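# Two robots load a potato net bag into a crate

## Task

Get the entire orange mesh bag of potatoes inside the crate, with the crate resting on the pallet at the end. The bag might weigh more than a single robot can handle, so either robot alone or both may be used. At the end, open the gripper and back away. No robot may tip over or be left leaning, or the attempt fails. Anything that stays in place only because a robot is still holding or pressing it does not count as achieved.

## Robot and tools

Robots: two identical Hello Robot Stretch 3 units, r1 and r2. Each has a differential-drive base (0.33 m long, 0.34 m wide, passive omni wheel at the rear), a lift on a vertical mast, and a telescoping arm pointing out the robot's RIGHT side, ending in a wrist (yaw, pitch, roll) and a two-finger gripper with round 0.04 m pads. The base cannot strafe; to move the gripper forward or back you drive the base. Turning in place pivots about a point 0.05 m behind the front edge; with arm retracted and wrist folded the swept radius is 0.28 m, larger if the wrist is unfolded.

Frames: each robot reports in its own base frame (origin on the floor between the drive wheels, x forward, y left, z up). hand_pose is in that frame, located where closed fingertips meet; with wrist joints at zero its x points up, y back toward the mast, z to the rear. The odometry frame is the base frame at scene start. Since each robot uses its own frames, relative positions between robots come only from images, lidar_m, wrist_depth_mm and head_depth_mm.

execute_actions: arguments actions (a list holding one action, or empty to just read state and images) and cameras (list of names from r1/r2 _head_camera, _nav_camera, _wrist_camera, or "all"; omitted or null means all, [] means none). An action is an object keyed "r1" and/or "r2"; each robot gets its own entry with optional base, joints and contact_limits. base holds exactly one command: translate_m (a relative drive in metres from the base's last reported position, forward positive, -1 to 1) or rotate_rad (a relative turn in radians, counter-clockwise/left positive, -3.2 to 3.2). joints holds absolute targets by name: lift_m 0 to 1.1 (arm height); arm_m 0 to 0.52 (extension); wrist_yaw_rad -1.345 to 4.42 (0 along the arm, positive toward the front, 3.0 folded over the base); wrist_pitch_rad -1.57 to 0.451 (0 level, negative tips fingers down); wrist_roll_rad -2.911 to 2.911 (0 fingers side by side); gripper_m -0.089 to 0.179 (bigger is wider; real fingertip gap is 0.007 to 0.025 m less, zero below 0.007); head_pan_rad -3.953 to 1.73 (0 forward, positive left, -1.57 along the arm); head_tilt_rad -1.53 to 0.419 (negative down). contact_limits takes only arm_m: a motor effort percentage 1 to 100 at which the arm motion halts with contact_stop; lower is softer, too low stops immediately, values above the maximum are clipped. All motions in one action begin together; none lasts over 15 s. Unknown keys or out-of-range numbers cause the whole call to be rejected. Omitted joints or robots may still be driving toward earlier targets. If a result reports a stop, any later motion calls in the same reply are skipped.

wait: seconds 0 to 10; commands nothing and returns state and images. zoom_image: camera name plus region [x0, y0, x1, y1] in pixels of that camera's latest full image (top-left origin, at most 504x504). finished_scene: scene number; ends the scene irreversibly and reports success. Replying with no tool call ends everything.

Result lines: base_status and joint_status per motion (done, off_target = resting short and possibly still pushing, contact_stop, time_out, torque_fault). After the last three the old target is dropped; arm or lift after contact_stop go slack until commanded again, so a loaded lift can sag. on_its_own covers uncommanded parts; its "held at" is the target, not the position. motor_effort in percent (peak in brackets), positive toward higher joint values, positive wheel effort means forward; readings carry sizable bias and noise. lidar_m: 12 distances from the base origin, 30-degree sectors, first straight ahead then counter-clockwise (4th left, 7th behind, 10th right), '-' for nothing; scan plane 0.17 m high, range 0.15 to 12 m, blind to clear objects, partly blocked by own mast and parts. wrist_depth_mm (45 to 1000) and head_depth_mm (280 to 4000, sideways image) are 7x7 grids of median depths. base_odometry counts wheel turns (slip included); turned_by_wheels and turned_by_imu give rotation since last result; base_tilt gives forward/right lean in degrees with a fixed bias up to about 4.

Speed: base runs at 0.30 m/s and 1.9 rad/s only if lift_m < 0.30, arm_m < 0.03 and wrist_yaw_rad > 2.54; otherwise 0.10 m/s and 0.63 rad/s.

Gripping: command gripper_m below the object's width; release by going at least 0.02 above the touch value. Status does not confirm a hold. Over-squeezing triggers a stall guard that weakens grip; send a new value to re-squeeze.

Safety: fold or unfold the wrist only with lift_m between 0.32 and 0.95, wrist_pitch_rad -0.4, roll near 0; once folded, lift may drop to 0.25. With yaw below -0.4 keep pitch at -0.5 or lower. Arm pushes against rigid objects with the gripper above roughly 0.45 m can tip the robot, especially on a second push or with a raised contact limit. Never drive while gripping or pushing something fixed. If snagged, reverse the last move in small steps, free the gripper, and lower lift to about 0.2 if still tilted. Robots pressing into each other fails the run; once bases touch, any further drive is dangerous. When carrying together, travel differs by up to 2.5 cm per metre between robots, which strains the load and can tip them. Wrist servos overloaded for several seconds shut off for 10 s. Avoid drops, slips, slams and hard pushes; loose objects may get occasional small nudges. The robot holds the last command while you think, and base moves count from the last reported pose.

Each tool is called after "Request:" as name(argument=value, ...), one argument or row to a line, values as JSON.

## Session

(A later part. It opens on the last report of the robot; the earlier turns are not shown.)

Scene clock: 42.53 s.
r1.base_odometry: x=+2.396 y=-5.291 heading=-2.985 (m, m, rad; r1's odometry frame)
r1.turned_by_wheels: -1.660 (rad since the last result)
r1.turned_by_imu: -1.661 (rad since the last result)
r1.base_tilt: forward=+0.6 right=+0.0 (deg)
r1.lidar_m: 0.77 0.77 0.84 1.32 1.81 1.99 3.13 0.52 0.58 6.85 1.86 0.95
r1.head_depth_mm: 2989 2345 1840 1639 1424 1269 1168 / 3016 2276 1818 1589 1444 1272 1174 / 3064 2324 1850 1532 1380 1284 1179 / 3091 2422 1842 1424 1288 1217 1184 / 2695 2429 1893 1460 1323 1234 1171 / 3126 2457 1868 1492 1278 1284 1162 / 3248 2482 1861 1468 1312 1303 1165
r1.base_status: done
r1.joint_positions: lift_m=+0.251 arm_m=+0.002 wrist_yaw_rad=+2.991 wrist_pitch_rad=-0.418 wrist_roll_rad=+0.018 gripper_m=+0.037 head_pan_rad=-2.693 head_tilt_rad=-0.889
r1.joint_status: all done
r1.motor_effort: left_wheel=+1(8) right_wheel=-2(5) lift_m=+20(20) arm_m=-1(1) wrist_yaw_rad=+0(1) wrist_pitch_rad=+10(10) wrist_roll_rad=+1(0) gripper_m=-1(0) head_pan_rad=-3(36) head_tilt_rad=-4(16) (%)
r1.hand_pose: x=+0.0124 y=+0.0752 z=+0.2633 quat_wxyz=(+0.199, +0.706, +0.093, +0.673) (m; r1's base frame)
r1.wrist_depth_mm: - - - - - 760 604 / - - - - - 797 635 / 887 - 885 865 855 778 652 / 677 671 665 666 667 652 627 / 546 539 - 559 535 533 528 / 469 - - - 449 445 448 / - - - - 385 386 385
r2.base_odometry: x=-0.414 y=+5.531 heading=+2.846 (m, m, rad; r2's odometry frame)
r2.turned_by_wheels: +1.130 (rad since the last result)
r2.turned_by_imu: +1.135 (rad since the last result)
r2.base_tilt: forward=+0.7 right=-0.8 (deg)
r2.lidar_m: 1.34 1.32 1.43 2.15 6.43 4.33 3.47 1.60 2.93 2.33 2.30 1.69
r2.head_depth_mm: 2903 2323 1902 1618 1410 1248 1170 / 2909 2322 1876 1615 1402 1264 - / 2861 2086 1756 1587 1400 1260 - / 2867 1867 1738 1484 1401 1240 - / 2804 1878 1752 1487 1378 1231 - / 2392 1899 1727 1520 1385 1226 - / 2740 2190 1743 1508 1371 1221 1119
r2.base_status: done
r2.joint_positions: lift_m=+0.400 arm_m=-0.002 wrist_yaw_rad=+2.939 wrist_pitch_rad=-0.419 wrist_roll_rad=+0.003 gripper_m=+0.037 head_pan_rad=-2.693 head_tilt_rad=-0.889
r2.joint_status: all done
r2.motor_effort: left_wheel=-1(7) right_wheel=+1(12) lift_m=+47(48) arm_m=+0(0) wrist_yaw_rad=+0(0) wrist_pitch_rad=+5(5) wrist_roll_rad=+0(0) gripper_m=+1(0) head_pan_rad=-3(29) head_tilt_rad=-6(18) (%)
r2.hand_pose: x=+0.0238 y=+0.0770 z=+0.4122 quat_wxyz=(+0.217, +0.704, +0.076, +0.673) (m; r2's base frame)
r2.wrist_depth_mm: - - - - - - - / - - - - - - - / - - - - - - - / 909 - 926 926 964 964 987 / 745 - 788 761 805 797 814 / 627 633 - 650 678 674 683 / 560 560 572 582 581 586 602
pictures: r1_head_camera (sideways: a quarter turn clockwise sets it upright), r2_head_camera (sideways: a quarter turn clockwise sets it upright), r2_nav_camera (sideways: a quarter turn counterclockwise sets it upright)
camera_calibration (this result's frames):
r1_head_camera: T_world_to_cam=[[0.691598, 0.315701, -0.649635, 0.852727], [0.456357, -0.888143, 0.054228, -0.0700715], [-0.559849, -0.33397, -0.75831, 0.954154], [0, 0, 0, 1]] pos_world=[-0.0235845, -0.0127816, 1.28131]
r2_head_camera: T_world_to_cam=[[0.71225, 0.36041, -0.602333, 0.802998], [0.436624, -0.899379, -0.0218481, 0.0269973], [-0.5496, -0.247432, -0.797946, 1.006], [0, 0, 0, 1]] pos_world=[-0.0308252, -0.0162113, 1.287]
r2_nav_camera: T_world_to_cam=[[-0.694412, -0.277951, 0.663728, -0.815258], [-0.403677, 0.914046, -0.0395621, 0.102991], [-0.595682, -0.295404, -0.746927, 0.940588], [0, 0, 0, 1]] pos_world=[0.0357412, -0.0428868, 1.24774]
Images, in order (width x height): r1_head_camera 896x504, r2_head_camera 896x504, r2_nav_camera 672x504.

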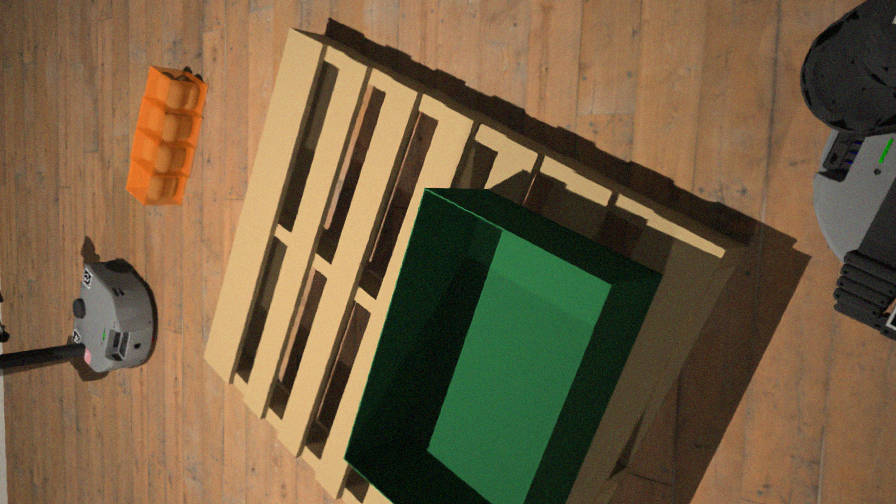

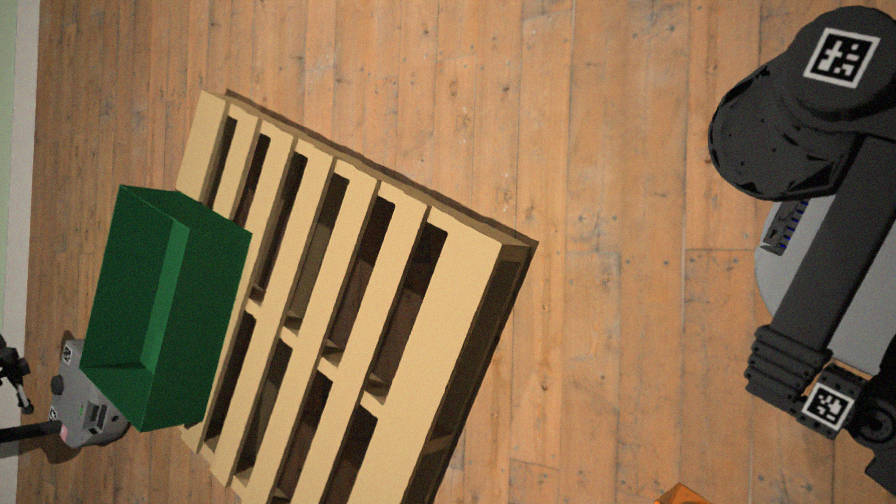

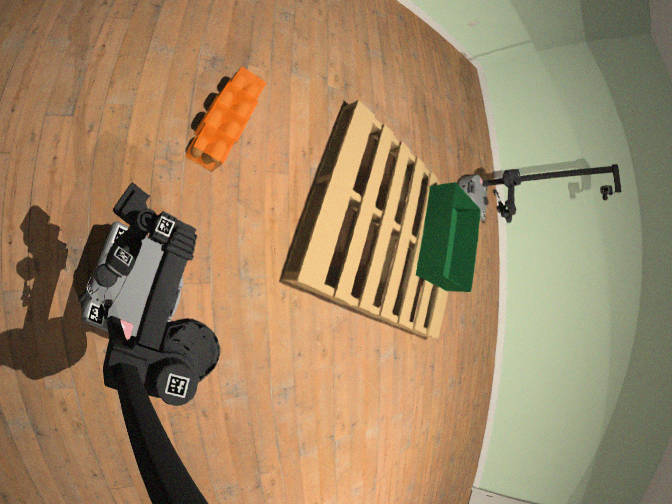

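Request:
execute_actions(
  actions=[
    {"r1":{"base":{"translate_m":-1},"joints":{"head_pan_rad":-1.57,"head_tilt_rad":-1.2}},"r2":{"base":{"rotate_rad":0.035},"joints":{"head_pan_rad":-1.57,"head_tilt_rad":-1.0,"wrist_yaw_rad":0,"gripper_m":0.179,"arm_m":0.2}}},
  ],
  cameras=["r1_nav_camera"],
)

Request:
execute_actions(
  actions=[
    {"r1":{"base":{"translate_m":-1},"joints":{"head_tilt_rad":-1.0}},"r2":{"base":{"translate_m":-0.05},"joints":{"wrist_pitch_rad":-1.57,"arm_m":0.45}}},
  ],
  cameras=[],
)

Request:
execute_actions(
  actions=[
    {"r1":{"joints":{"lift_m":0.36}}},
  ],
  cameras=[],
)

Request:
execute_actions(
  actions=[
    {"r1":{"joints":{"lift_m":0.42,"wrist_yaw_rad":0,"gripper_m":0.179,"arm_m":0.1}}},
  ],
)

Scene clock: 48.50 s.
r1.base_odometry: x=+3.383 y=-5.134 heading=-2.984 (m, m, rad; r1's odometry frame)
r1.turned_by_wheels: +0.000 (rad since the last result)
r1.turned_by_imu: -0.002 (rad since the last result)
r1.base_tilt: forward=+0.4 right=+0.0 (deg)
r1.lidar_m: 1.71 1.70 1.81 1.46 1.45 1.59 2.50 3.04 1.90 0.76 0.37 0.44
r1.head_depth_mm: 1755 1552 1382 1259 1166 1198 - / 1777 1538 1385 1319 1247 - - / 1789 1504 1373 1344 1271 - - / 1801 1537 1379 1278 1205 1201 1131 / 1821 1500 1350 1252 1233 1215 1138 / 1831 1490 1366 1263 1181 1216 1141 / 1828 1511 1370 1266 1169 1223 1150
r1.base_status: done
r1.joint_positions: lift_m=+0.251 arm_m=+0.002 wrist_yaw_rad=+2.991 wrist_pitch_rad=-0.418 wrist_roll_rad=+0.018 gripper_m=+0.037 head_pan_rad=-1.576 head_tilt_rad=-1.185
r1.joint_status: all done
r1.motor_effort: left_wheel=+2(4) right_wheel=-1(7) lift_m=+20(20) arm_m=-1(1) wrist_yaw_rad=+0(0) wrist_pitch_rad=+9(10) wrist_roll_rad=+0(0) gripper_m=+0(1) head_pan_rad=+3(36) head_tilt_rad=-6(25) (%)
r1.hand_pose: x=+0.0124 y=+0.0752 z=+0.2633 quat_wxyz=(+0.199, +0.706, +0.093, +0.673) (m; r1's base frame)
r1.wrist_depth_mm: - - - - - - - / - - - - - - - / 884 - 873 857 873 863 878 / 676 681 667 667 658 662 657 / 541 541 - 554 533 532 528 / 466 - - - 448 446 448 / - - - - 385 385 386
r2.base_odometry: x=-0.414 y=+5.531 heading=+2.880 (m, m, rad; r2's odometry frame)
r2.turned_by_wheels: +0.035 (rad since the last result)
r2.turned_by_imu: +0.036 (rad since the last result)
r2.base_tilt: forward=+0.6 right=-0.9 (deg)
r2.lidar_m: 1.33 1.32 1.46 2.26 6.41 4.25 3.44 1.60 1.90 2.31 2.29 1.65
r2.head_depth_mm: 2329 1992 1732 1521 1354 1222 1116 / 2357 1973 1693 1500 1339 1211 1126 / 2331 1949 1711 1434 1322 - - / 2282 1950 1685 1503 1288 1216 - / 2231 1946 1682 1485 1334 1205 1094 / 2155 1938 1668 1477 1330 1200 1098 / 2102 1914 1656 1463 1311 1195 1091
r2.base_status: done
r2.joint_positions: lift_m=+0.400 arm_m=+0.200 wrist_yaw_rad=+0.002 wrist_pitch_rad=-0.419 wrist_roll_rad=+0.003 gripper_m=+0.179 head_pan_rad=-1.577 head_tilt_rad=-0.987
r2.joint_status: all done
r2.motor_effort: left_wheel=-1(5) right_wheel=+3(6) lift_m=+47(47) arm_m=+3(3) wrist_yaw_rad=-2(2) wrist_pitch_rad=+5(5) wrist_roll_rad=+0(0) gripper_m=+1(85) head_pan_rad=+3(31) head_tilt_rad=-7(17) (%)
r2.hand_pose: x=-0.0210 y=-0.5690 z=+0.4122 quat_wxyz=(+0.691, +0.148, -0.692, -0.147) (m; r2's base frame)
r2.wrist_depth_mm: - - - - - - - / - - - - - - - / - - - - - - - / 896 906 946 959 969 974 934 / 770 763 765 768 647 797 806 / - 639 647 663 556 669 689 / 544 556 569 559 504 570 575
pictures: r1_nav_camera (sideways: a quarter turn counterclockwise sets it upright)
camera_calibration (this result's frames):
r1_nav_camera: T_world_to_cam=[[-0.0293578, -0.926783, 0.374449, -0.442937], [-0.999376, 0.0345785, 0.00722999, 0.05174], [-0.0196485, -0.374003, -0.927219, 1.16735], [0, 0, 0, 1]] pos_world=[0.0616407, 0.0242964, 1.24787]
Images, in order (width x height): r1_nav_camera 672x504.

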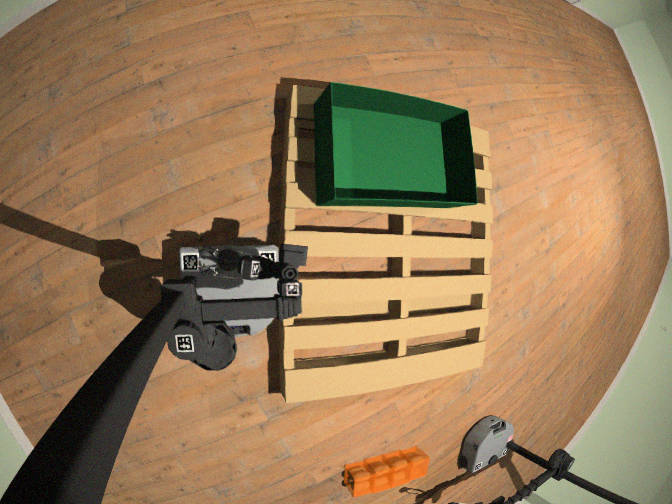

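Scene clock: 53.50 s.
r1.base_odometry: x=+4.371 y=-4.978 heading=-2.984 (m, m, rad; r1's odometry frame)
r1.turned_by_wheels: +0.000 (rad since the last result)
r1.turned_by_imu: -0.002 (rad since the last result)
r1.base_tilt: forward=+0.6 right=+0.1 (deg)
r1.lidar_m: 1.23 2.62 1.36 1.11 1.10 1.20 1.88 2.13 2.34 1.41 6.54 1.23
r1.head_depth_mm: 2328 1971 1666 1498 1355 1223 1133 / 2291 1101 1616 1528 1321 1224 - / 2204 1737 1681 1475 1329 1247 - / 2353 2020 1741 1541 1374 1259 1128 / 2456 2043 1758 1547 1380 1248 1137 / 2447 2074 1755 1560 1392 1251 1141 / 2489 2082 1673 1448 1314 1222 1148
r1.base_status: done
r1.joint_positions: lift_m=+0.251 arm_m=+0.002 wrist_yaw_rad=+2.991 wrist_pitch_rad=-0.418 wrist_roll_rad=+0.018 gripper_m=+0.037 head_pan_rad=-1.576 head_tilt_rad=-1.001
r1.joint_status: all done
r1.motor_effort: left_wheel=+1(4) right_wheel=-1(5) lift_m=+20(20) arm_m=-2(1) wrist_yaw_rad=+0(0) wrist_pitch_rad=+10(10) wrist_roll_rad=+0(0) gripper_m=-1(1) head_pan_rad=+3(3) head_tilt_rad=+0(15) (%)
r1.hand_pose: x=+0.0124 y=+0.0752 z=+0.2633 quat_wxyz=(+0.199, +0.706, +0.093, +0.673) (m; r1's base frame)
r1.wrist_depth_mm: 818 - - - - - - / 884 - - - - - - / 898 - 870 868 860 852 867 / 683 676 665 665 667 662 645 / 548 543 - 557 533 531 526 / 469 - - - 446 445 441 / - - - - 386 384 384
r2.base_odometry: x=-0.366 y=+5.518 heading=+2.880 (m, m, rad; r2's odometry frame)
r2.turned_by_wheels: +0.000 (rad since the last result)
r2.turned_by_imu: +0.001 (rad since the last result)
r2.base_tilt: forward=+0.7 right=-0.5 (deg)
r2.lidar_m: 1.38 1.37 1.50 2.33 6.36 4.19 3.40 1.55 2.88 1.41 2.32 1.71
r2.head_depth_mm: 2370 1998 1709 1516 1350 1217 1120 / 2339 1975 1711 1509 1340 1213 1123 / 2208 1624 1666 1497 1342 1228 - / 1429 1710 1691 1408 1321 1215 - / 2218 1918 1688 1480 1328 1207 1097 / 2153 1935 1691 1471 1313 1200 1091 / 2143 1899 1655 1457 1315 1193 1088
r2.base_status: done
r2.joint_positions: lift_m=+0.400 arm_m=+0.450 wrist_yaw_rad=+0.000 wrist_pitch_rad=-1.564 wrist_roll_rad=+0.003 gripper_m=+0.179 head_pan_rad=-1.577 head_tilt_rad=-0.987
r2.joint_status: all done
r2.motor_effort: left_wheel=-1(5) right_wheel=+1(3) lift_m=+47(47) arm_m=+3(2) wrist_yaw_rad=+0(1) wrist_pitch_rad=-2(7) wrist_roll_rad=+0(0) gripper_m=+1(1) head_pan_rad=+2(2) head_tilt_rad=-7(6) (%)
r2.hand_pose: x=-0.0216 y=-0.5723 z=+0.2821 quat_wxyz=(+0.501, +0.498, -0.502, -0.499) (m; r2's base frame)
r2.wrist_depth_mm: 402 405 412 414 364 417 422 / 422 419 425 420 333 328 439 / 428 427 434 437 390 435 452 / 444 448 448 454 388 464 468 / 455 456 464 465 471 477 478 / - 473 476 478 486 493 493 / 491 489 493 497 503 507 512
pictures: none
No camera images: the call's "cameras" was empty. Leave "cameras" out to get every camera's image.

Scene clock: 55.33 s.
r1.base_odometry: x=+4.371 y=-4.978 heading=-2.984 (m, m, rad; r1's odometry frame)
r1.turned_by_wheels: +0.000 (rad since the last result)
r1.turned_by_imu: +0.001 (rad since the last result)
r1.base_tilt: forward=+0.6 right=+0.0 (deg)
r1.lidar_m: 1.23 2.62 1.36 1.11 1.10 1.21 1.87 2.13 2.33 1.40 6.58 1.23
r1.head_depth_mm: 2320 1976 1678 1510 1347 1221 1133 / 2275 1104 1620 1522 1328 1248 - / 2197 1742 1659 1479 1324 1252 - / 2332 2004 1738 1531 1380 1249 1130 / 2430 2033 1763 1549 1379 1241 1134 / 2464 2050 1762 1555 1386 1247 1141 / 2470 2074 1681 1431 1313 1229 1141
r1.base_status: not commanded
r1.joint_positions: lift_m=+0.359 arm_m=+0.002 wrist_yaw_rad=+2.991 wrist_pitch_rad=-0.417 wrist_roll_rad=+0.018 gripper_m=+0.037 head_pan_rad=-1.576 head_tilt_rad=-1.001
r1.joint_status: all done
r1.motor_effort: left_wheel=+1(2) right_wheel=-1(1) lift_m=+52(54) arm_m=-1(1) wrist_yaw_rad=+0(0) wrist_pitch_rad=+10(10) wrist_roll_rad=+1(0) gripper_m=+0(0) head_pan_rad=+3(3) head_tilt_rad=+0(1) (%)
r1.hand_pose: x=+0.0124 y=+0.0752 z=+0.3722 quat_wxyz=(+0.199, +0.706, +0.093, +0.673) (m; r1's base frame)
r1.wrist_depth_mm: 830 - - - - - - / 893 - - - - - - / 955 - - - - - - / 876 874 862 863 831 843 843 / 698 708 - 697 695 692 684 / 589 580 - 583 583 586 574 / 507 520 - - 500 498 500
r2.base_odometry: x=-0.366 y=+5.518 heading=+2.880 (m, m, rad; r2's odometry frame)
r2.turned_by_wheels: +0.000 (rad since the last result)
r2.turned_by_imu: +0.000 (rad since the last result)
r2.base_tilt: forward=+0.8 right=-0.7 (deg)
r2.lidar_m: 1.38 1.37 1.51 2.33 6.38 4.20 3.39 1.55 2.89 1.40 2.32 1.71
r2.head_depth_mm: 2343 1989 1706 1504 1343 1218 1119 / 2311 1991 1719 1503 1348 1215 1125 / 1356 1714 1658 1503 1334 1230 - / 2151 1715 1693 1398 1333 1213 - / 2259 1951 1666 1492 1323 1202 1100 / 2193 1946 1677 1491 1329 1199 1094 / 2121 1905 1660 1480 1317 1193 1097
r2.base_status: not commanded
r2.joint_positions: lift_m=+0.400 arm_m=+0.450 wrist_yaw_rad=+0.000 wrist_pitch_rad=-1.564 wrist_roll_rad=+0.003 gripper_m=+0.179 head_pan_rad=-1.577 head_tilt_rad=-0.987
r2.joint_status: not commanded
r2.motor_effort: left_wheel=-1(1) right_wheel=+1(1) lift_m=+47(47) arm_m=+3(2) wrist_yaw_rad=+0(0) wrist_pitch_rad=-2(2) wrist_roll_rad=+0(0) gripper_m=+0(0) head_pan_rad=+3(3) head_tilt_rad=-6(7) (%)
r2.hand_pose: x=-0.0216 y=-0.5723 z=+0.2821 quat_wxyz=(+0.501, +0.498, -0.502, -0.499) (m; r2's base frame)
r2.wrist_depth_mm: 404 406 413 413 365 414 422 / 416 418 423 423 333 329 434 / 435 433 432 434 390 446 447 / 441 446 453 447 386 462 465 / 452 459 462 469 473 476 477 / - 474 476 482 491 495 493 / 491 497 495 499 504 509 516
pictures: none
No camera images: the call's "cameras" was empty. Leave "cameras" out to get every camera's image.

Scene clock: 57.83 s.
r1.base_odometry: x=+4.371 y=-4.978 heading=-2.984 (m, m, rad; r1's odometry frame)
r1.turned_by_wheels: +0.000 (rad since the last result)
r1.turned_by_imu: +0.001 (rad since the last result)
r1.base_tilt: forward=+0.6 right=+0.1 (deg)
r1.lidar_m: 1.23 2.63 1.37 1.11 1.10 1.20 1.88 2.13 2.33 1.40 6.52 1.23
r1.head_depth_mm: 2346 1988 1674 1508 1356 1218 1136 / 2298 1094 1614 1516 1352 - - / 2204 1745 1671 1473 1314 1208 - / 2338 2021 1755 1543 1381 1236 1127 / 2405 2034 1745 1546 1382 1249 1135 / 2445 2061 1770 1550 1394 1252 1143 / 2489 2083 1676 1431 1314 1220 1142
r1.base_status: not commanded
r1.joint_positions: lift_m=+0.419 arm_m=+0.100 wrist_yaw_rad=+0.002 wrist_pitch_rad=-0.417 wrist_roll_rad=+0.018 gripper_m=+0.179 head_pan_rad=-1.576 head_tilt_rad=-1.001
r1.joint_status: all done
r1.motor_effort: left_wheel=+1(0) right_wheel=-1(1) lift_m=+51(55) arm_m=+6(9) wrist_yaw_rad=-2(1) wrist_pitch_rad=+9(10) wrist_roll_rad=+0(0) gripper_m=+1(85) head_pan_rad=+3(3) head_tilt_rad=+0(0) (%)
r1.hand_pose: x=-0.0211 y=-0.4690 z=+0.4323 quat_wxyz=(+0.686, +0.146, -0.697, -0.147) (m; r1's base frame)
r1.wrist_depth_mm: - - - - - 445 - / - - - - - - - / - - - - - - - / 797 849 964 964 959 961 955 / 604 773 778 750 768 822 783 / - 659 656 638 599 637 669 / 539 565 569 547 492 559 547
r2.base_odometry: x=-0.366 y=+5.518 heading=+2.880 (m, m, rad; r2's odometry frame)
r2.turned_by_wheels: +0.000 (rad since the last result)
r2.turned_by_imu: +0.000 (rad since the last result)
r2.base_tilt: forward=+0.8 right=-0.6 (deg)
r2.lidar_m: 1.38 1.37 1.50 2.33 6.38 4.18 3.40 1.55 2.88 1.40 2.32 1.71
r2.head_depth_mm: 2385 1999 1696 1503 1351 1228 1115 / 2363 1983 1710 1509 1346 1218 1120 / 1221 1643 1668 1505 1337 1232 - / 2247 1715 1699 1402 1333 1217 - / 2233 1935 1675 1492 1332 1206 1097 / 2156 1933 1671 1477 1321 1199 1096 / 2103 1947 1668 1465 1320 1198 1089
r2.base_status: not commanded
r2.joint_positions: lift_m=+0.400 arm_m=+0.450 wrist_yaw_rad=+0.000 wrist_pitch_rad=-1.564 wrist_roll_rad=+0.003 gripper_m=+0.179 head_pan_rad=-1.577 head_tilt_rad=-0.987
r2.joint_status: not commanded
r2.motor_effort: left_wheel=-1(1) right_wheel=+2(1) lift_m=+47(47) arm_m=+3(3) wrist_yaw_rad=+0(0) wrist_pitch_rad=-2(2) wrist_roll_rad=+0(0) gripper_m=+1(0) head_pan_rad=+3(3) head_tilt_rad=-6(6) (%)
r2.hand_pose: x=-0.0216 y=-0.5723 z=+0.2821 quat_wxyz=(+0.501, +0.498, -0.502, -0.499) (m; r2's base frame)
r2.wrist_depth_mm: 403 407 410 412 365 415 422 / 416 418 422 424 333 328 435 / 430 431 435 437 389 445 452 / 445 441 451 453 389 458 461 / 452 461 462 463 468 472 475 / - 480 474 487 489 490 491 / 492 487 499 498 500 507 513
pictures: r1_head_camera (sideways: a quarter turn clockwise sets it upright), r1_nav_camera (sideways: a quarter turn counterclockwise sets it upright), r1_wrist_camera, r2_head_camera (sideways: a quarter turn clockwise sets it upright), r2_nav_camera (sideways: a quarter turn counterclockwise sets it upright), r2_wrist_camera
camera_calibration (this result's frames):
r1_head_camera: T_world_to_cam=[[0.0201846, 0.827807, -0.56065, 0.740886], [0.998287, 0.0141113, 0.0567759, -0.0766864], [0.054911, -0.560836, -0.826104, 1.03855], [0, 0, 0, 1]] pos_world=[0.00457281, -0.0297727, 1.27768]
r1_nav_camera: T_world_to_cam=[[-0.0288824, -0.842562, 0.537824, -0.655746], [-0.999372, 0.0354002, 0.00178985, 0.0588214], [-0.0205472, -0.537434, -0.843055, 1.05799], [0, 0, 0, 1]] pos_world=[0.0615837, 0.0140135, 1.24452]
r1_wrist_camera: T_world_to_cam=[[-0.998862, 0.0471838, -0.00701977, -0.00713042], [0.0318022, 0.548979, -0.835231, 0.652636], [-0.0355556, -0.834503, -0.549855, 0.0100022], [0, 0, 0, 1]] pos_world=[-0.0275219, -0.3496, 0.550551]
r2_head_camera: T_world_to_cam=[[-0.0106247, 0.853489, -0.521002, 0.701452], [0.99977, -0.000634368, -0.0214274, 0.0230117], [-0.0186186, -0.52111, -0.853286, 1.0747], [0, 0, 0, 1]] pos_world=[0.00445579, -0.0386286, 1.28298]
r2_nav_camera: T_world_to_cam=[[-0.0556582, -0.80753, 0.587195, -0.719437], [-0.998441, 0.0425347, -0.0361437, 0.102164], [0.00421097, -0.588291, -0.808638, 1.01717], [0, 0, 0, 1]] pos_world=[0.0576792, 0.0130804, 1.24867]
r2_wrist_camera: T_world_to_cam=[[-0.998498, -0.03475, 0.0423622, -0.0649601], [-0.0261882, 0.981799, 0.188108, 0.540838], [-0.048128, 0.186716, -0.981234, 0.54443], [0, 0, 0, 1]] pos_world=[-0.0244966, -0.634905, 0.435229]
Images, in order (width x height): r1_head_camera 896x504, r1_nav_camera 672x504, r1_wrist_camera 644x364, r2_head_camera 896x504, r2_nav_camera 672x504, r2_wrist_camera 644x364.

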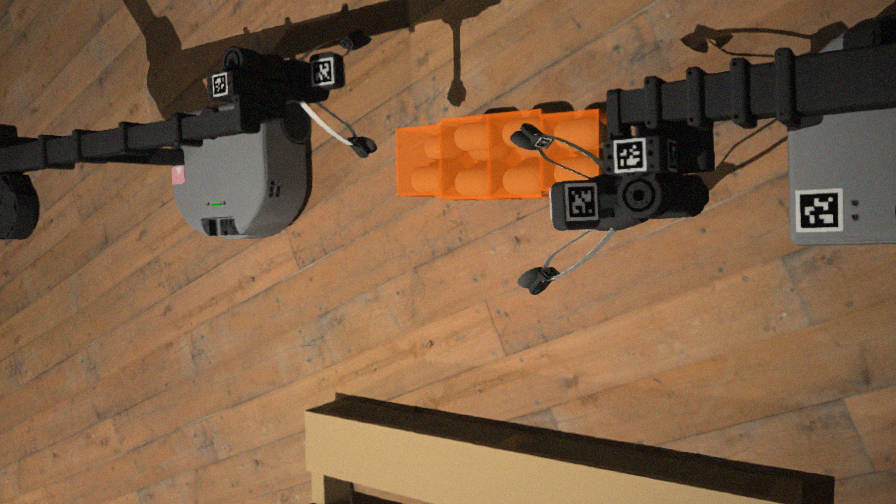

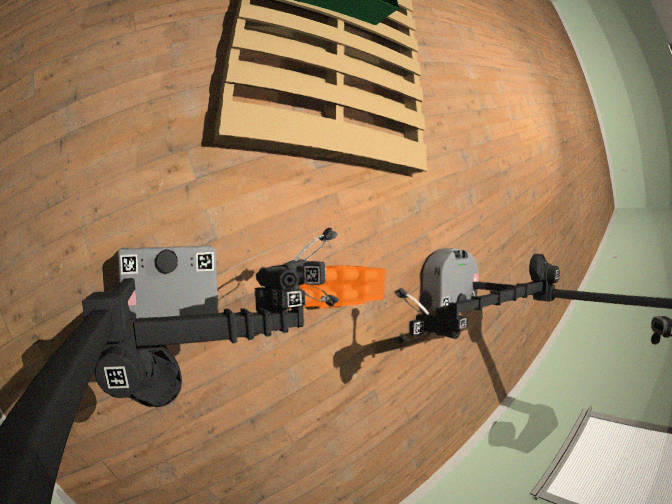

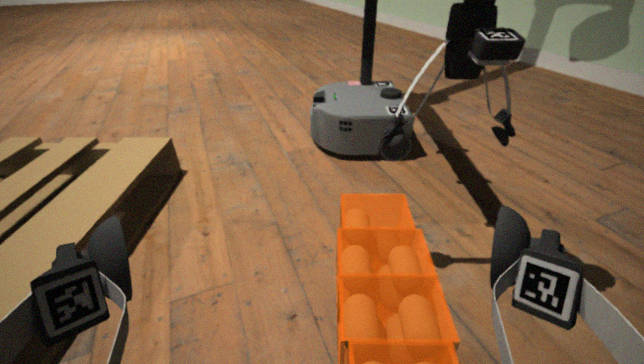

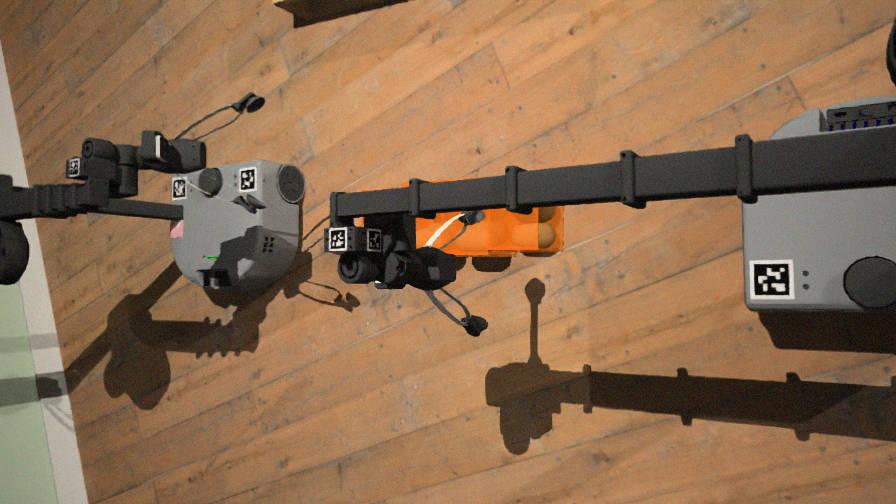

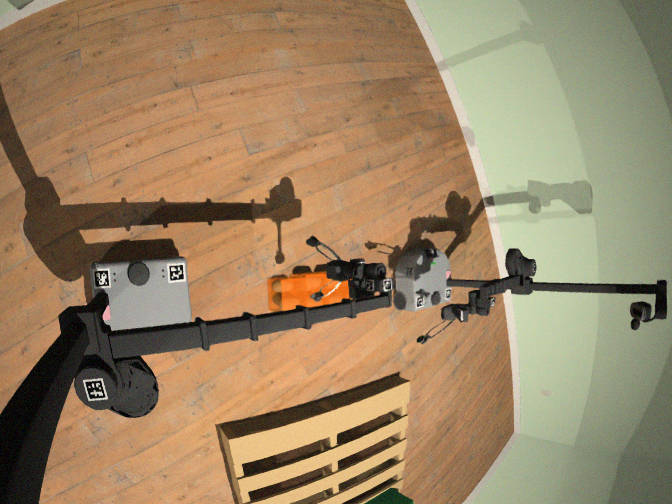

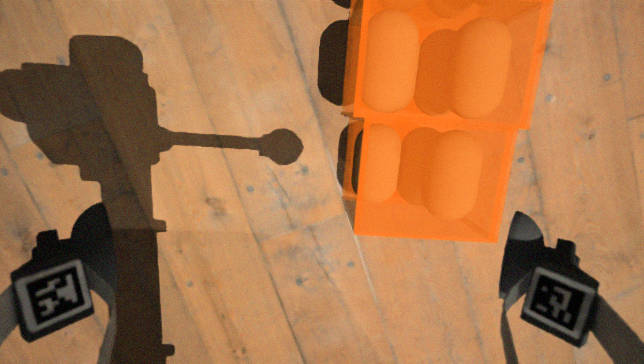

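Request:
execute_actions(
  actions=[
    {"r1":{"base":{"translate_m":-0.09},"joints":{"lift_m":0.32,"wrist_pitch_rad":-1.57,"arm_m":0.42}},"r2":{"base":{"translate_m":-0.112},"joints":{"lift_m":0.3}}},
  ],
  cameras=["r1_wrist_camera","r2_wrist_camera","r1_head_camera"],
)

Scene clock: 61.93 s.
r1.base_odometry: x=+4.460 y=-4.964 heading=-2.984 (m, m, rad; r1's odometry frame)
r1.turned_by_wheels: +0.000 (rad since the last result)
r1.turned_by_imu: +0.001 (rad since the last result)
r1.base_tilt: forward=+0.7 right=+0.1 (deg)
r1.lidar_m: 1.32 2.64 1.32 1.07 1.07 1.17 1.82 2.05 2.24 1.38 6.74 1.33
r1.head_depth_mm: 2336 1977 1703 1499 1354 1226 1131 / 2356 2000 1719 1506 1377 1223 - / 2378 1989 1672 - 1303 1232 - / 1432 1654 1613 1538 1336 1237 1134 / 2307 2027 1735 1531 1381 1242 1134 / 2423 2046 1778 1560 1389 1256 1146 / 2479 2078 1696 1513 1396 1262 1146
r1.base_status: done
r1.joint_positions: lift_m=+0.321 arm_m=+0.420 wrist_yaw_rad=+0.000 wrist_pitch_rad=-1.550 wrist_roll_rad=+0.018 gripper_m=+0.179 head_pan_rad=-1.576 head_tilt_rad=-1.001
r1.joint_status: all done
joint sent to its limit — the command would take r1.wrist_pitch_rad past its lower limit, so that joint was sent only as far as its limit.
r1.motor_effort: left_wheel=+1(2) right_wheel=-1(5) lift_m=+19(48) arm_m=+6(8) wrist_yaw_rad=+0(1) wrist_pitch_rad=-3(11) wrist_roll_rad=+0(0) gripper_m=-1(0) head_pan_rad=+3(3) head_tilt_rad=+1(0) (%)
r1.hand_pose: x=-0.0216 y=-0.5456 z=+0.2026 quat_wxyz=(+0.501, +0.491, -0.509, -0.500) (m; r1's base frame)
r1.wrist_depth_mm: 327 330 329 290 335 337 340 / 335 337 336 284 242 348 351 / 343 344 347 296 350 357 358 / 353 357 357 263 363 368 369 / 364 364 365 256 375 376 380 / - 379 381 386 388 388 389 / 390 390 392 395 398 402 410
r2.base_odometry: x=-0.258 y=+5.489 heading=+2.880 (m, m, rad; r2's odometry frame)
r2.turned_by_wheels: +0.000 (rad since the last result)
r2.turned_by_imu: +0.001 (rad since the last result)
r2.base_tilt: forward=+0.7 right=-0.8 (deg)
r2.lidar_m: 1.48 1.48 1.62 2.51 6.37 4.05 3.26 1.44 2.93 1.38 2.36 1.84
r2.head_depth_mm: 2342 1986 1633 1481 1351 1225 1115 / 2316 1972 1710 1503 1344 1213 1130 / 2339 1947 1713 1510 1357 1217 - / 2263 1875 1465 - 1322 1213 - / 1352 1649 1661 1484 1334 1206 1099 / 2182 1939 1674 1471 1323 1203 1095 / 2129 1896 1661 1472 1318 1196 1089
r2.base_status: done
r2.joint_positions: lift_m=+0.300 arm_m=+0.450 wrist_yaw_rad=+0.000 wrist_pitch_rad=-1.564 wrist_roll_rad=+0.003 gripper_m=+0.179 head_pan_rad=-1.577 head_tilt_rad=-0.987
r2.joint_status: all done
r2.motor_effort: left_wheel=-1(4) right_wheel=+2(4) lift_m=+32(44) arm_m=+2(3) wrist_yaw_rad=+0(0) wrist_pitch_rad=-2(2) wrist_roll_rad=+0(0) gripper_m=+0(1) head_pan_rad=+3(3) head_tilt_rad=-6(6) (%)
r2.hand_pose: x=-0.0216 y=-0.5723 z=+0.1826 quat_wxyz=(+0.501, +0.498, -0.502, -0.499) (m; r2's base frame)
r2.wrist_depth_mm: 309 312 213 260 216 322 322 / 319 321 226 270 228 330 334 / 331 332 334 292 338 340 348 / 338 342 340 247 350 356 357 / 347 355 355 293 361 362 366 / - 365 369 371 372 376 380 / 376 379 379 383 388 395 397
pictures: r1_head_camera (sideways: a quarter turn clockwise sets it upright), r1_wrist_camera, r2_wrist_camera
camera_calibration (this result's frames):
r1_head_camera: T_world_to_cam=[[0.0201845, 0.827793, -0.56067, 0.740912], [0.998287, 0.0141126, 0.0567755, -0.0766858], [0.0549109, -0.560856, -0.826091, 1.03853], [0, 0, 0, 1]] pos_world=[0.00457281, -0.0297732, 1.27768]
r1_wrist_camera: T_world_to_cam=[[-0.998726, 0.0277843, 0.0421315, -0.0262511], [0.0335625, 0.989108, 0.143315, 0.5448], [-0.0376907, 0.144546, -0.98878, 0.442903], [0, 0, 0, 1]] pos_world=[-0.0278091, -0.602156, 0.360962]
r2_wrist_camera: T_world_to_cam=[[-0.998498, -0.0347512, 0.0423614, -0.0607448], [-0.0261883, 0.981794, 0.188133, 0.559544], [-0.048128, 0.186741, -0.98123, 0.446795], [0, 0, 0, 1]] pos_world=[-0.0244966, -0.634904, 0.335713]
Images, in order (width x height): r1_head_camera 896x504, r1_wrist_camera 644x364, r2_wrist_camera 644x364.

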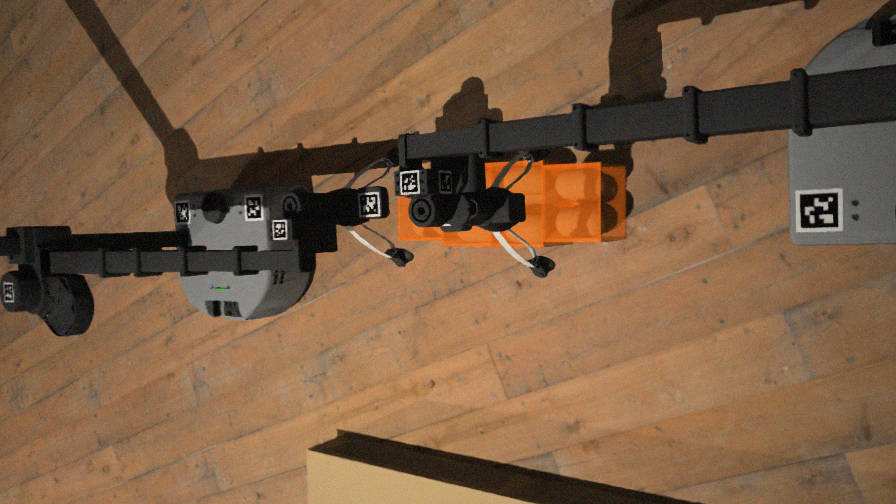

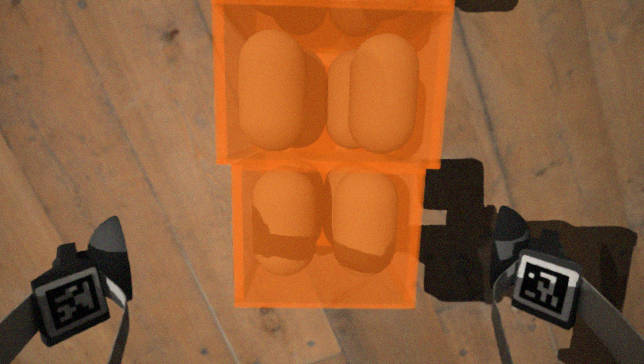

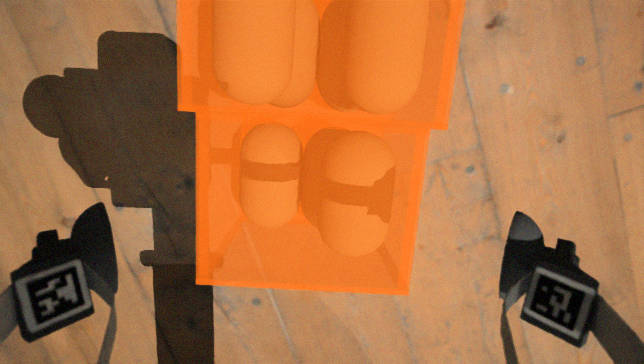

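Request:
execute_actions(
  actions=[
    {"r1":{"base":{"translate_m":-0.013},"joints":{"lift_m":0.25,"arm_m":0.402}},"r2":{"joints":{"lift_m":0.24,"arm_m":0.455}}},
  ],
  cameras=["r1_wrist_camera","r2_wrist_camera"],
)

Request:
execute_actions(
  actions=[
    {"r1":{"joints":{"lift_m":0.155}},"r2":{"joints":{"lift_m":0.155}}},
  ],
  cameras=["r1_wrist_camera","r2_wrist_camera","r1_head_camera"],
)

Scene clock: 63.93 s.
r1.base_odometry: x=+4.473 y=-4.962 heading=-2.984 (m, m, rad; r1's odometry frame)
r1.turned_by_wheels: +0.000 (rad since the last result)
r1.turned_by_imu: +0.001 (rad since the last result)
r1.base_tilt: forward=+0.7 right=+0.1 (deg)
r1.lidar_m: 1.33 2.64 1.32 1.07 1.06 1.16 1.82 2.04 2.22 0.82 6.82 1.33
r1.head_depth_mm: 2341 1990 1711 1507 1353 1224 1131 / 2376 1992 1725 1525 1363 1236 - / 2361 1989 1684 1577 1306 1226 - / 1535 1686 1613 1502 1335 1240 1132 / 2372 2030 1733 1546 1373 1241 1130 / 2453 2056 1778 1559 1383 1257 1140 / 2480 2084 1710 1515 1390 1258 1149
r1.base_status: done
r1.joint_positions: lift_m=+0.251 arm_m=+0.402 wrist_yaw_rad=+0.000 wrist_pitch_rad=-1.551 wrist_roll_rad=+0.018 gripper_m=+0.179 head_pan_rad=-1.576 head_tilt_rad=-1.001
r1.joint_status: all done
r1.motor_effort: left_wheel=+2(3) right_wheel=-2(4) lift_m=+19(19) arm_m=-7(7) wrist_yaw_rad=-1(1) wrist_pitch_rad=-2(3) wrist_roll_rad=+0(1) gripper_m=+1(0) head_pan_rad=+3(3) head_tilt_rad=+0(0) (%)
r1.hand_pose: x=-0.0216 y=-0.5284 z=+0.1327 quat_wxyz=(+0.501, +0.491, -0.509, -0.500) (m; r1's base frame)
r1.wrist_depth_mm: 262 263 163 214 164 271 273 / 269 270 167 217 169 280 279 / 278 278 277 243 284 287 288 / 283 284 180 191 290 294 296 / 291 292 179 186 299 302 305 / - 304 299 306 308 312 315 / 313 311 313 316 318 322 325
r2.base_odometry: x=-0.258 y=+5.489 heading=+2.880 (m, m, rad; r2's odometry frame)
r2.turned_by_wheels: +0.000 (rad since the last result)
r2.turned_by_imu: +0.000 (rad since the last result)
r2.base_tilt: forward=+0.7 right=-0.7 (deg)
r2.lidar_m: 1.49 1.48 1.62 2.51 6.35 4.05 3.29 1.44 2.94 1.38 2.35 1.84
r2.head_depth_mm: 2353 2002 1634 1488 1348 1223 1113 / 2331 1980 1716 1515 1352 1219 1125 / 2327 1952 1700 1513 1343 1233 - / 2297 1866 1607 - 1312 1208 - / 1404 1615 1598 1473 1325 1208 1102 / 2175 1938 1675 1486 1321 1200 1098 / 2144 1919 1672 1468 1310 1193 1091
r2.base_status: not commanded
r2.joint_positions: lift_m=+0.240 arm_m=+0.455 wrist_yaw_rad=+0.000 wrist_pitch_rad=-1.564 wrist_roll_rad=+0.003 gripper_m=+0.179 head_pan_rad=-1.577 head_tilt_rad=-0.987
r2.joint_status: all done
r2.motor_effort: left_wheel=-1(1) right_wheel=+2(2) lift_m=+32(31) arm_m=+2(2) wrist_yaw_rad=-1(0) wrist_pitch_rad=-2(2) wrist_roll_rad=+0(0) gripper_m=+1(0) head_pan_rad=+2(3) head_tilt_rad=-6(6) (%)
r2.hand_pose: x=-0.0216 y=-0.5772 z=+0.1226 quat_wxyz=(+0.501, +0.498, -0.502, -0.499) (m; r2's base frame)
r2.wrist_depth_mm: 253 256 154 205 156 264 264 / 264 262 162 212 162 271 273 / 270 273 273 276 277 282 281 / 277 282 225 225 180 289 294 / 284 289 236 194 185 296 301 / - 300 301 300 306 309 313 / 307 310 313 316 321 321 327
pictures: r1_wrist_camera, r2_wrist_camera
camera_calibration (this result's frames):
r1_wrist_camera: T_world_to_cam=[[-0.998726, 0.0277691, 0.0421417, -0.0237897], [0.0335627, 0.989055, 0.143676, 0.537736], [-0.0376907, 0.144908, -0.988727, 0.371394], [0, 0, 0, 1]] pos_world=[-0.0278091, -0.585008, 0.29095]
r2_wrist_camera: T_world_to_cam=[[-0.998498, -0.0347645, 0.0423503, -0.0583805], [-0.0261879, 0.981734, 0.188448, 0.575587], [-0.048128, 0.187056, -0.98117, 0.38902], [0, 0, 0, 1]] pos_world=[-0.0244967, -0.639871, 0.275698]
Images, in order (width x height): r1_wrist_camera 644x364, r2_wrist_camera 644x364.

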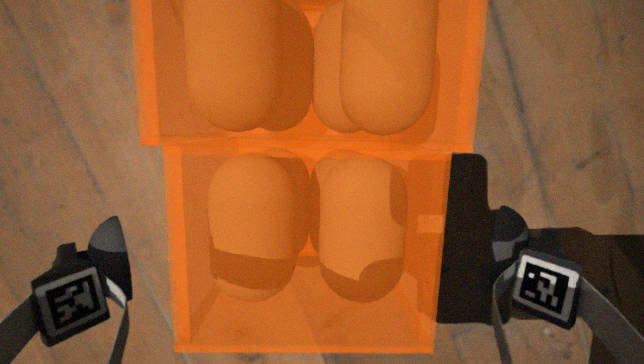

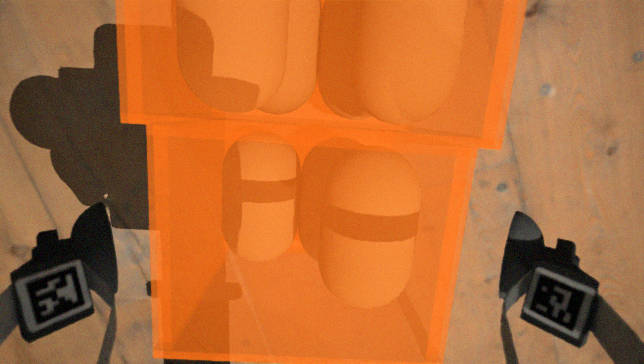

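Scene clock: 66.07 s.
r1.base_odometry: x=+4.473 y=-4.962 heading=-2.984 (m, m, rad; r1's odometry frame)
r1.turned_by_wheels: +0.000 (rad since the last result)
r1.turned_by_imu: +0.003 (rad since the last result)
r1.base_tilt: forward=+0.5 right=+0.0 (deg)
r1.lidar_m: 1.33 2.62 1.32 1.07 1.07 1.16 1.82 2.03 2.23 1.38 6.72 1.34
r1.head_depth_mm: 2336 1977 1714 1514 1354 1220 1129 / 2382 1999 1725 1525 1360 1235 - / 2374 2013 1704 1536 1305 1237 - / 1608 1689 1604 1466 1331 1245 1134 / 2429 1989 1731 1554 1382 1253 1138 / 2452 2068 1771 1559 1389 1251 1140 / 2491 2089 1707 1517 1396 1266 1148
r1.base_status: not commanded
r1.joint_positions: lift_m=+0.197 arm_m=+0.402 wrist_yaw_rad=-0.001 wrist_pitch_rad=-1.555 wrist_roll_rad=+0.018 gripper_m=+0.179 head_pan_rad=-1.576 head_tilt_rad=-1.000
r1.joint_status: lift_m contact_stop (moved -0.053 of -0.096)
r1.on_its_own: lift_m is slack since a contact_stop, until your next command for it (your +0.155 is given up)
r1.motor_effort: left_wheel=+3(3) right_wheel=-4(7) lift_m=+35(35) arm_m=-7(7) wrist_yaw_rad=+0(1) wrist_pitch_rad=+0(2) wrist_roll_rad=+0(0) gripper_m=+0(1) head_pan_rad=+3(3) head_tilt_rad=-1(0) (%)
r1.hand_pose: x=-0.0216 y=-0.5273 z=+0.0794 quat_wxyz=(+0.499, +0.491, -0.508, -0.501) (m; r1's base frame)
r1.wrist_depth_mm: 214 213 115 166 114 219 222 / 219 220 119 170 118 226 229 / 226 227 187 230 139 233 235 / 232 234 132 184 139 240 242 / 238 240 124 139 126 246 249 / - 248 127 141 129 255 256 / 255 254 132 256 136 263 265
r2.base_odometry: x=-0.258 y=+5.489 heading=+2.881 (m, m, rad; r2's odometry frame)
r2.turned_by_wheels: +0.000 (rad since the last result)
r2.turned_by_imu: +0.001 (rad since the last result)
r2.base_tilt: forward=+0.8 right=-0.7 (deg)
r2.lidar_m: 1.48 1.47 1.62 2.52 6.34 4.07 3.29 1.44 2.94 1.38 2.36 1.84
r2.head_depth_mm: 2345 1987 1623 1480 1346 1217 1113 / 2352 1993 1712 1501 1350 1217 1125 / 2318 1982 1695 1503 1348 1230 - / 2326 1878 1632 1438 1319 1214 - / 1475 1650 1606 1455 1328 1193 1101 / 2194 1916 1662 1476 1327 1192 1095 / 2133 1920 1682 1470 1308 1192 1089
r2.base_status: not commanded
r2.joint_positions: lift_m=+0.198 arm_m=+0.455 wrist_yaw_rad=-0.002 wrist_pitch_rad=-1.570 wrist_roll_rad=+0.003 gripper_m=+0.179 head_pan_rad=-1.576 head_tilt_rad=-0.988
r2.joint_status: lift_m contact_stop (moved -0.042 of -0.085)
r2.on_its_own: lift_m is slack since a contact_stop, until your next command for it (your +0.155 is given up)
r2.motor_effort: left_wheel=+4(5) right_wheel=-12(13) lift_m=+37(39) arm_m=+1(3) wrist_yaw_rad=+1(1) wrist_pitch_rad=+0(3) wrist_roll_rad=+0(0) gripper_m=+0(1) head_pan_rad=+3(3) head_tilt_rad=-6(6) (%)
r2.hand_pose: x=-0.0216 y=-0.5760 z=+0.0802 quat_wxyz=(+0.499, +0.499, -0.501, -0.501) (m; r2's base frame)
r2.wrist_depth_mm: 217 124 116 168 118 121 223 / 223 223 125 176 125 227 231 / 228 232 231 233 235 236 239 / 238 238 181 185 135 243 247 / 243 246 187 189 131 253 254 / - 256 256 196 134 260 263 / 264 264 264 265 143 273 274
pictures: r1_head_camera (sideways: a quarter turn clockwise sets it upright), r1_wrist_camera, r2_wrist_camera
camera_calibration (this result's frames):
r1_head_camera: T_world_to_cam=[[0.0201165, 0.82719, -0.561563, 0.742075], [0.998286, 0.0142519, 0.0567543, -0.0766583], [0.0549499, -0.561742, -0.825486, 1.03774], [0, 0, 0, 1]] pos_world=[0.004575, -0.0297994, 1.27772]
r1_wrist_camera: T_world_to_cam=[[-0.998687, 0.0289462, 0.042254, -0.020945], [0.0349034, 0.988393, 0.147852, 0.543643], [-0.0374838, 0.149133, -0.988106, 0.320798], [0, 0, 0, 1]] pos_world=[-0.0278677, -0.584569, 0.237489]
r2_wrist_camera: T_world_to_cam=[[-0.998559, -0.0331789, 0.0421713, -0.0555784], [-0.0244155, 0.980791, 0.193527, 0.581479], [-0.0477823, 0.192218, -0.980188, 0.350183], [0, 0, 0, 1]] pos_world=[-0.0245687, -0.639465, 0.233057]
Images, in order (width x height): r1_head_camera 896x504, r1_wrist_camera 644x364, r2_wrist_camera 644x364.

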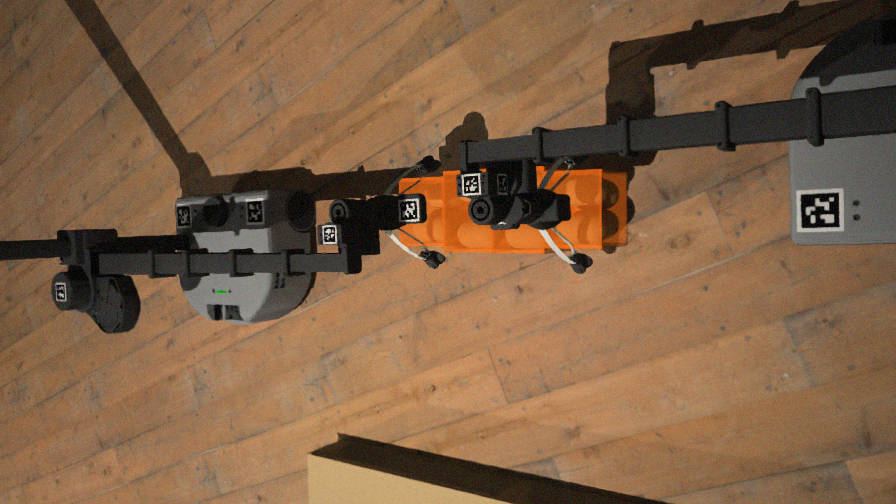

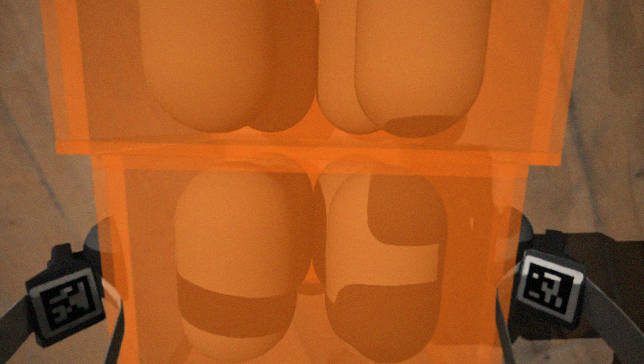

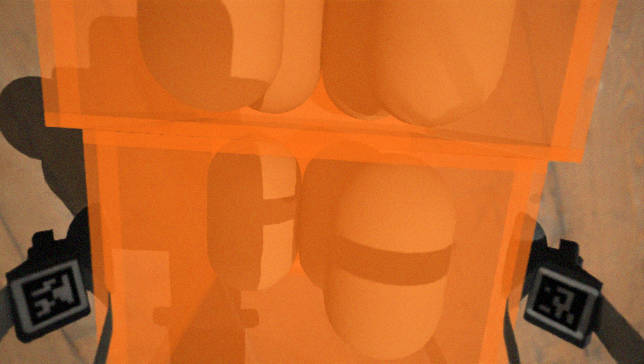

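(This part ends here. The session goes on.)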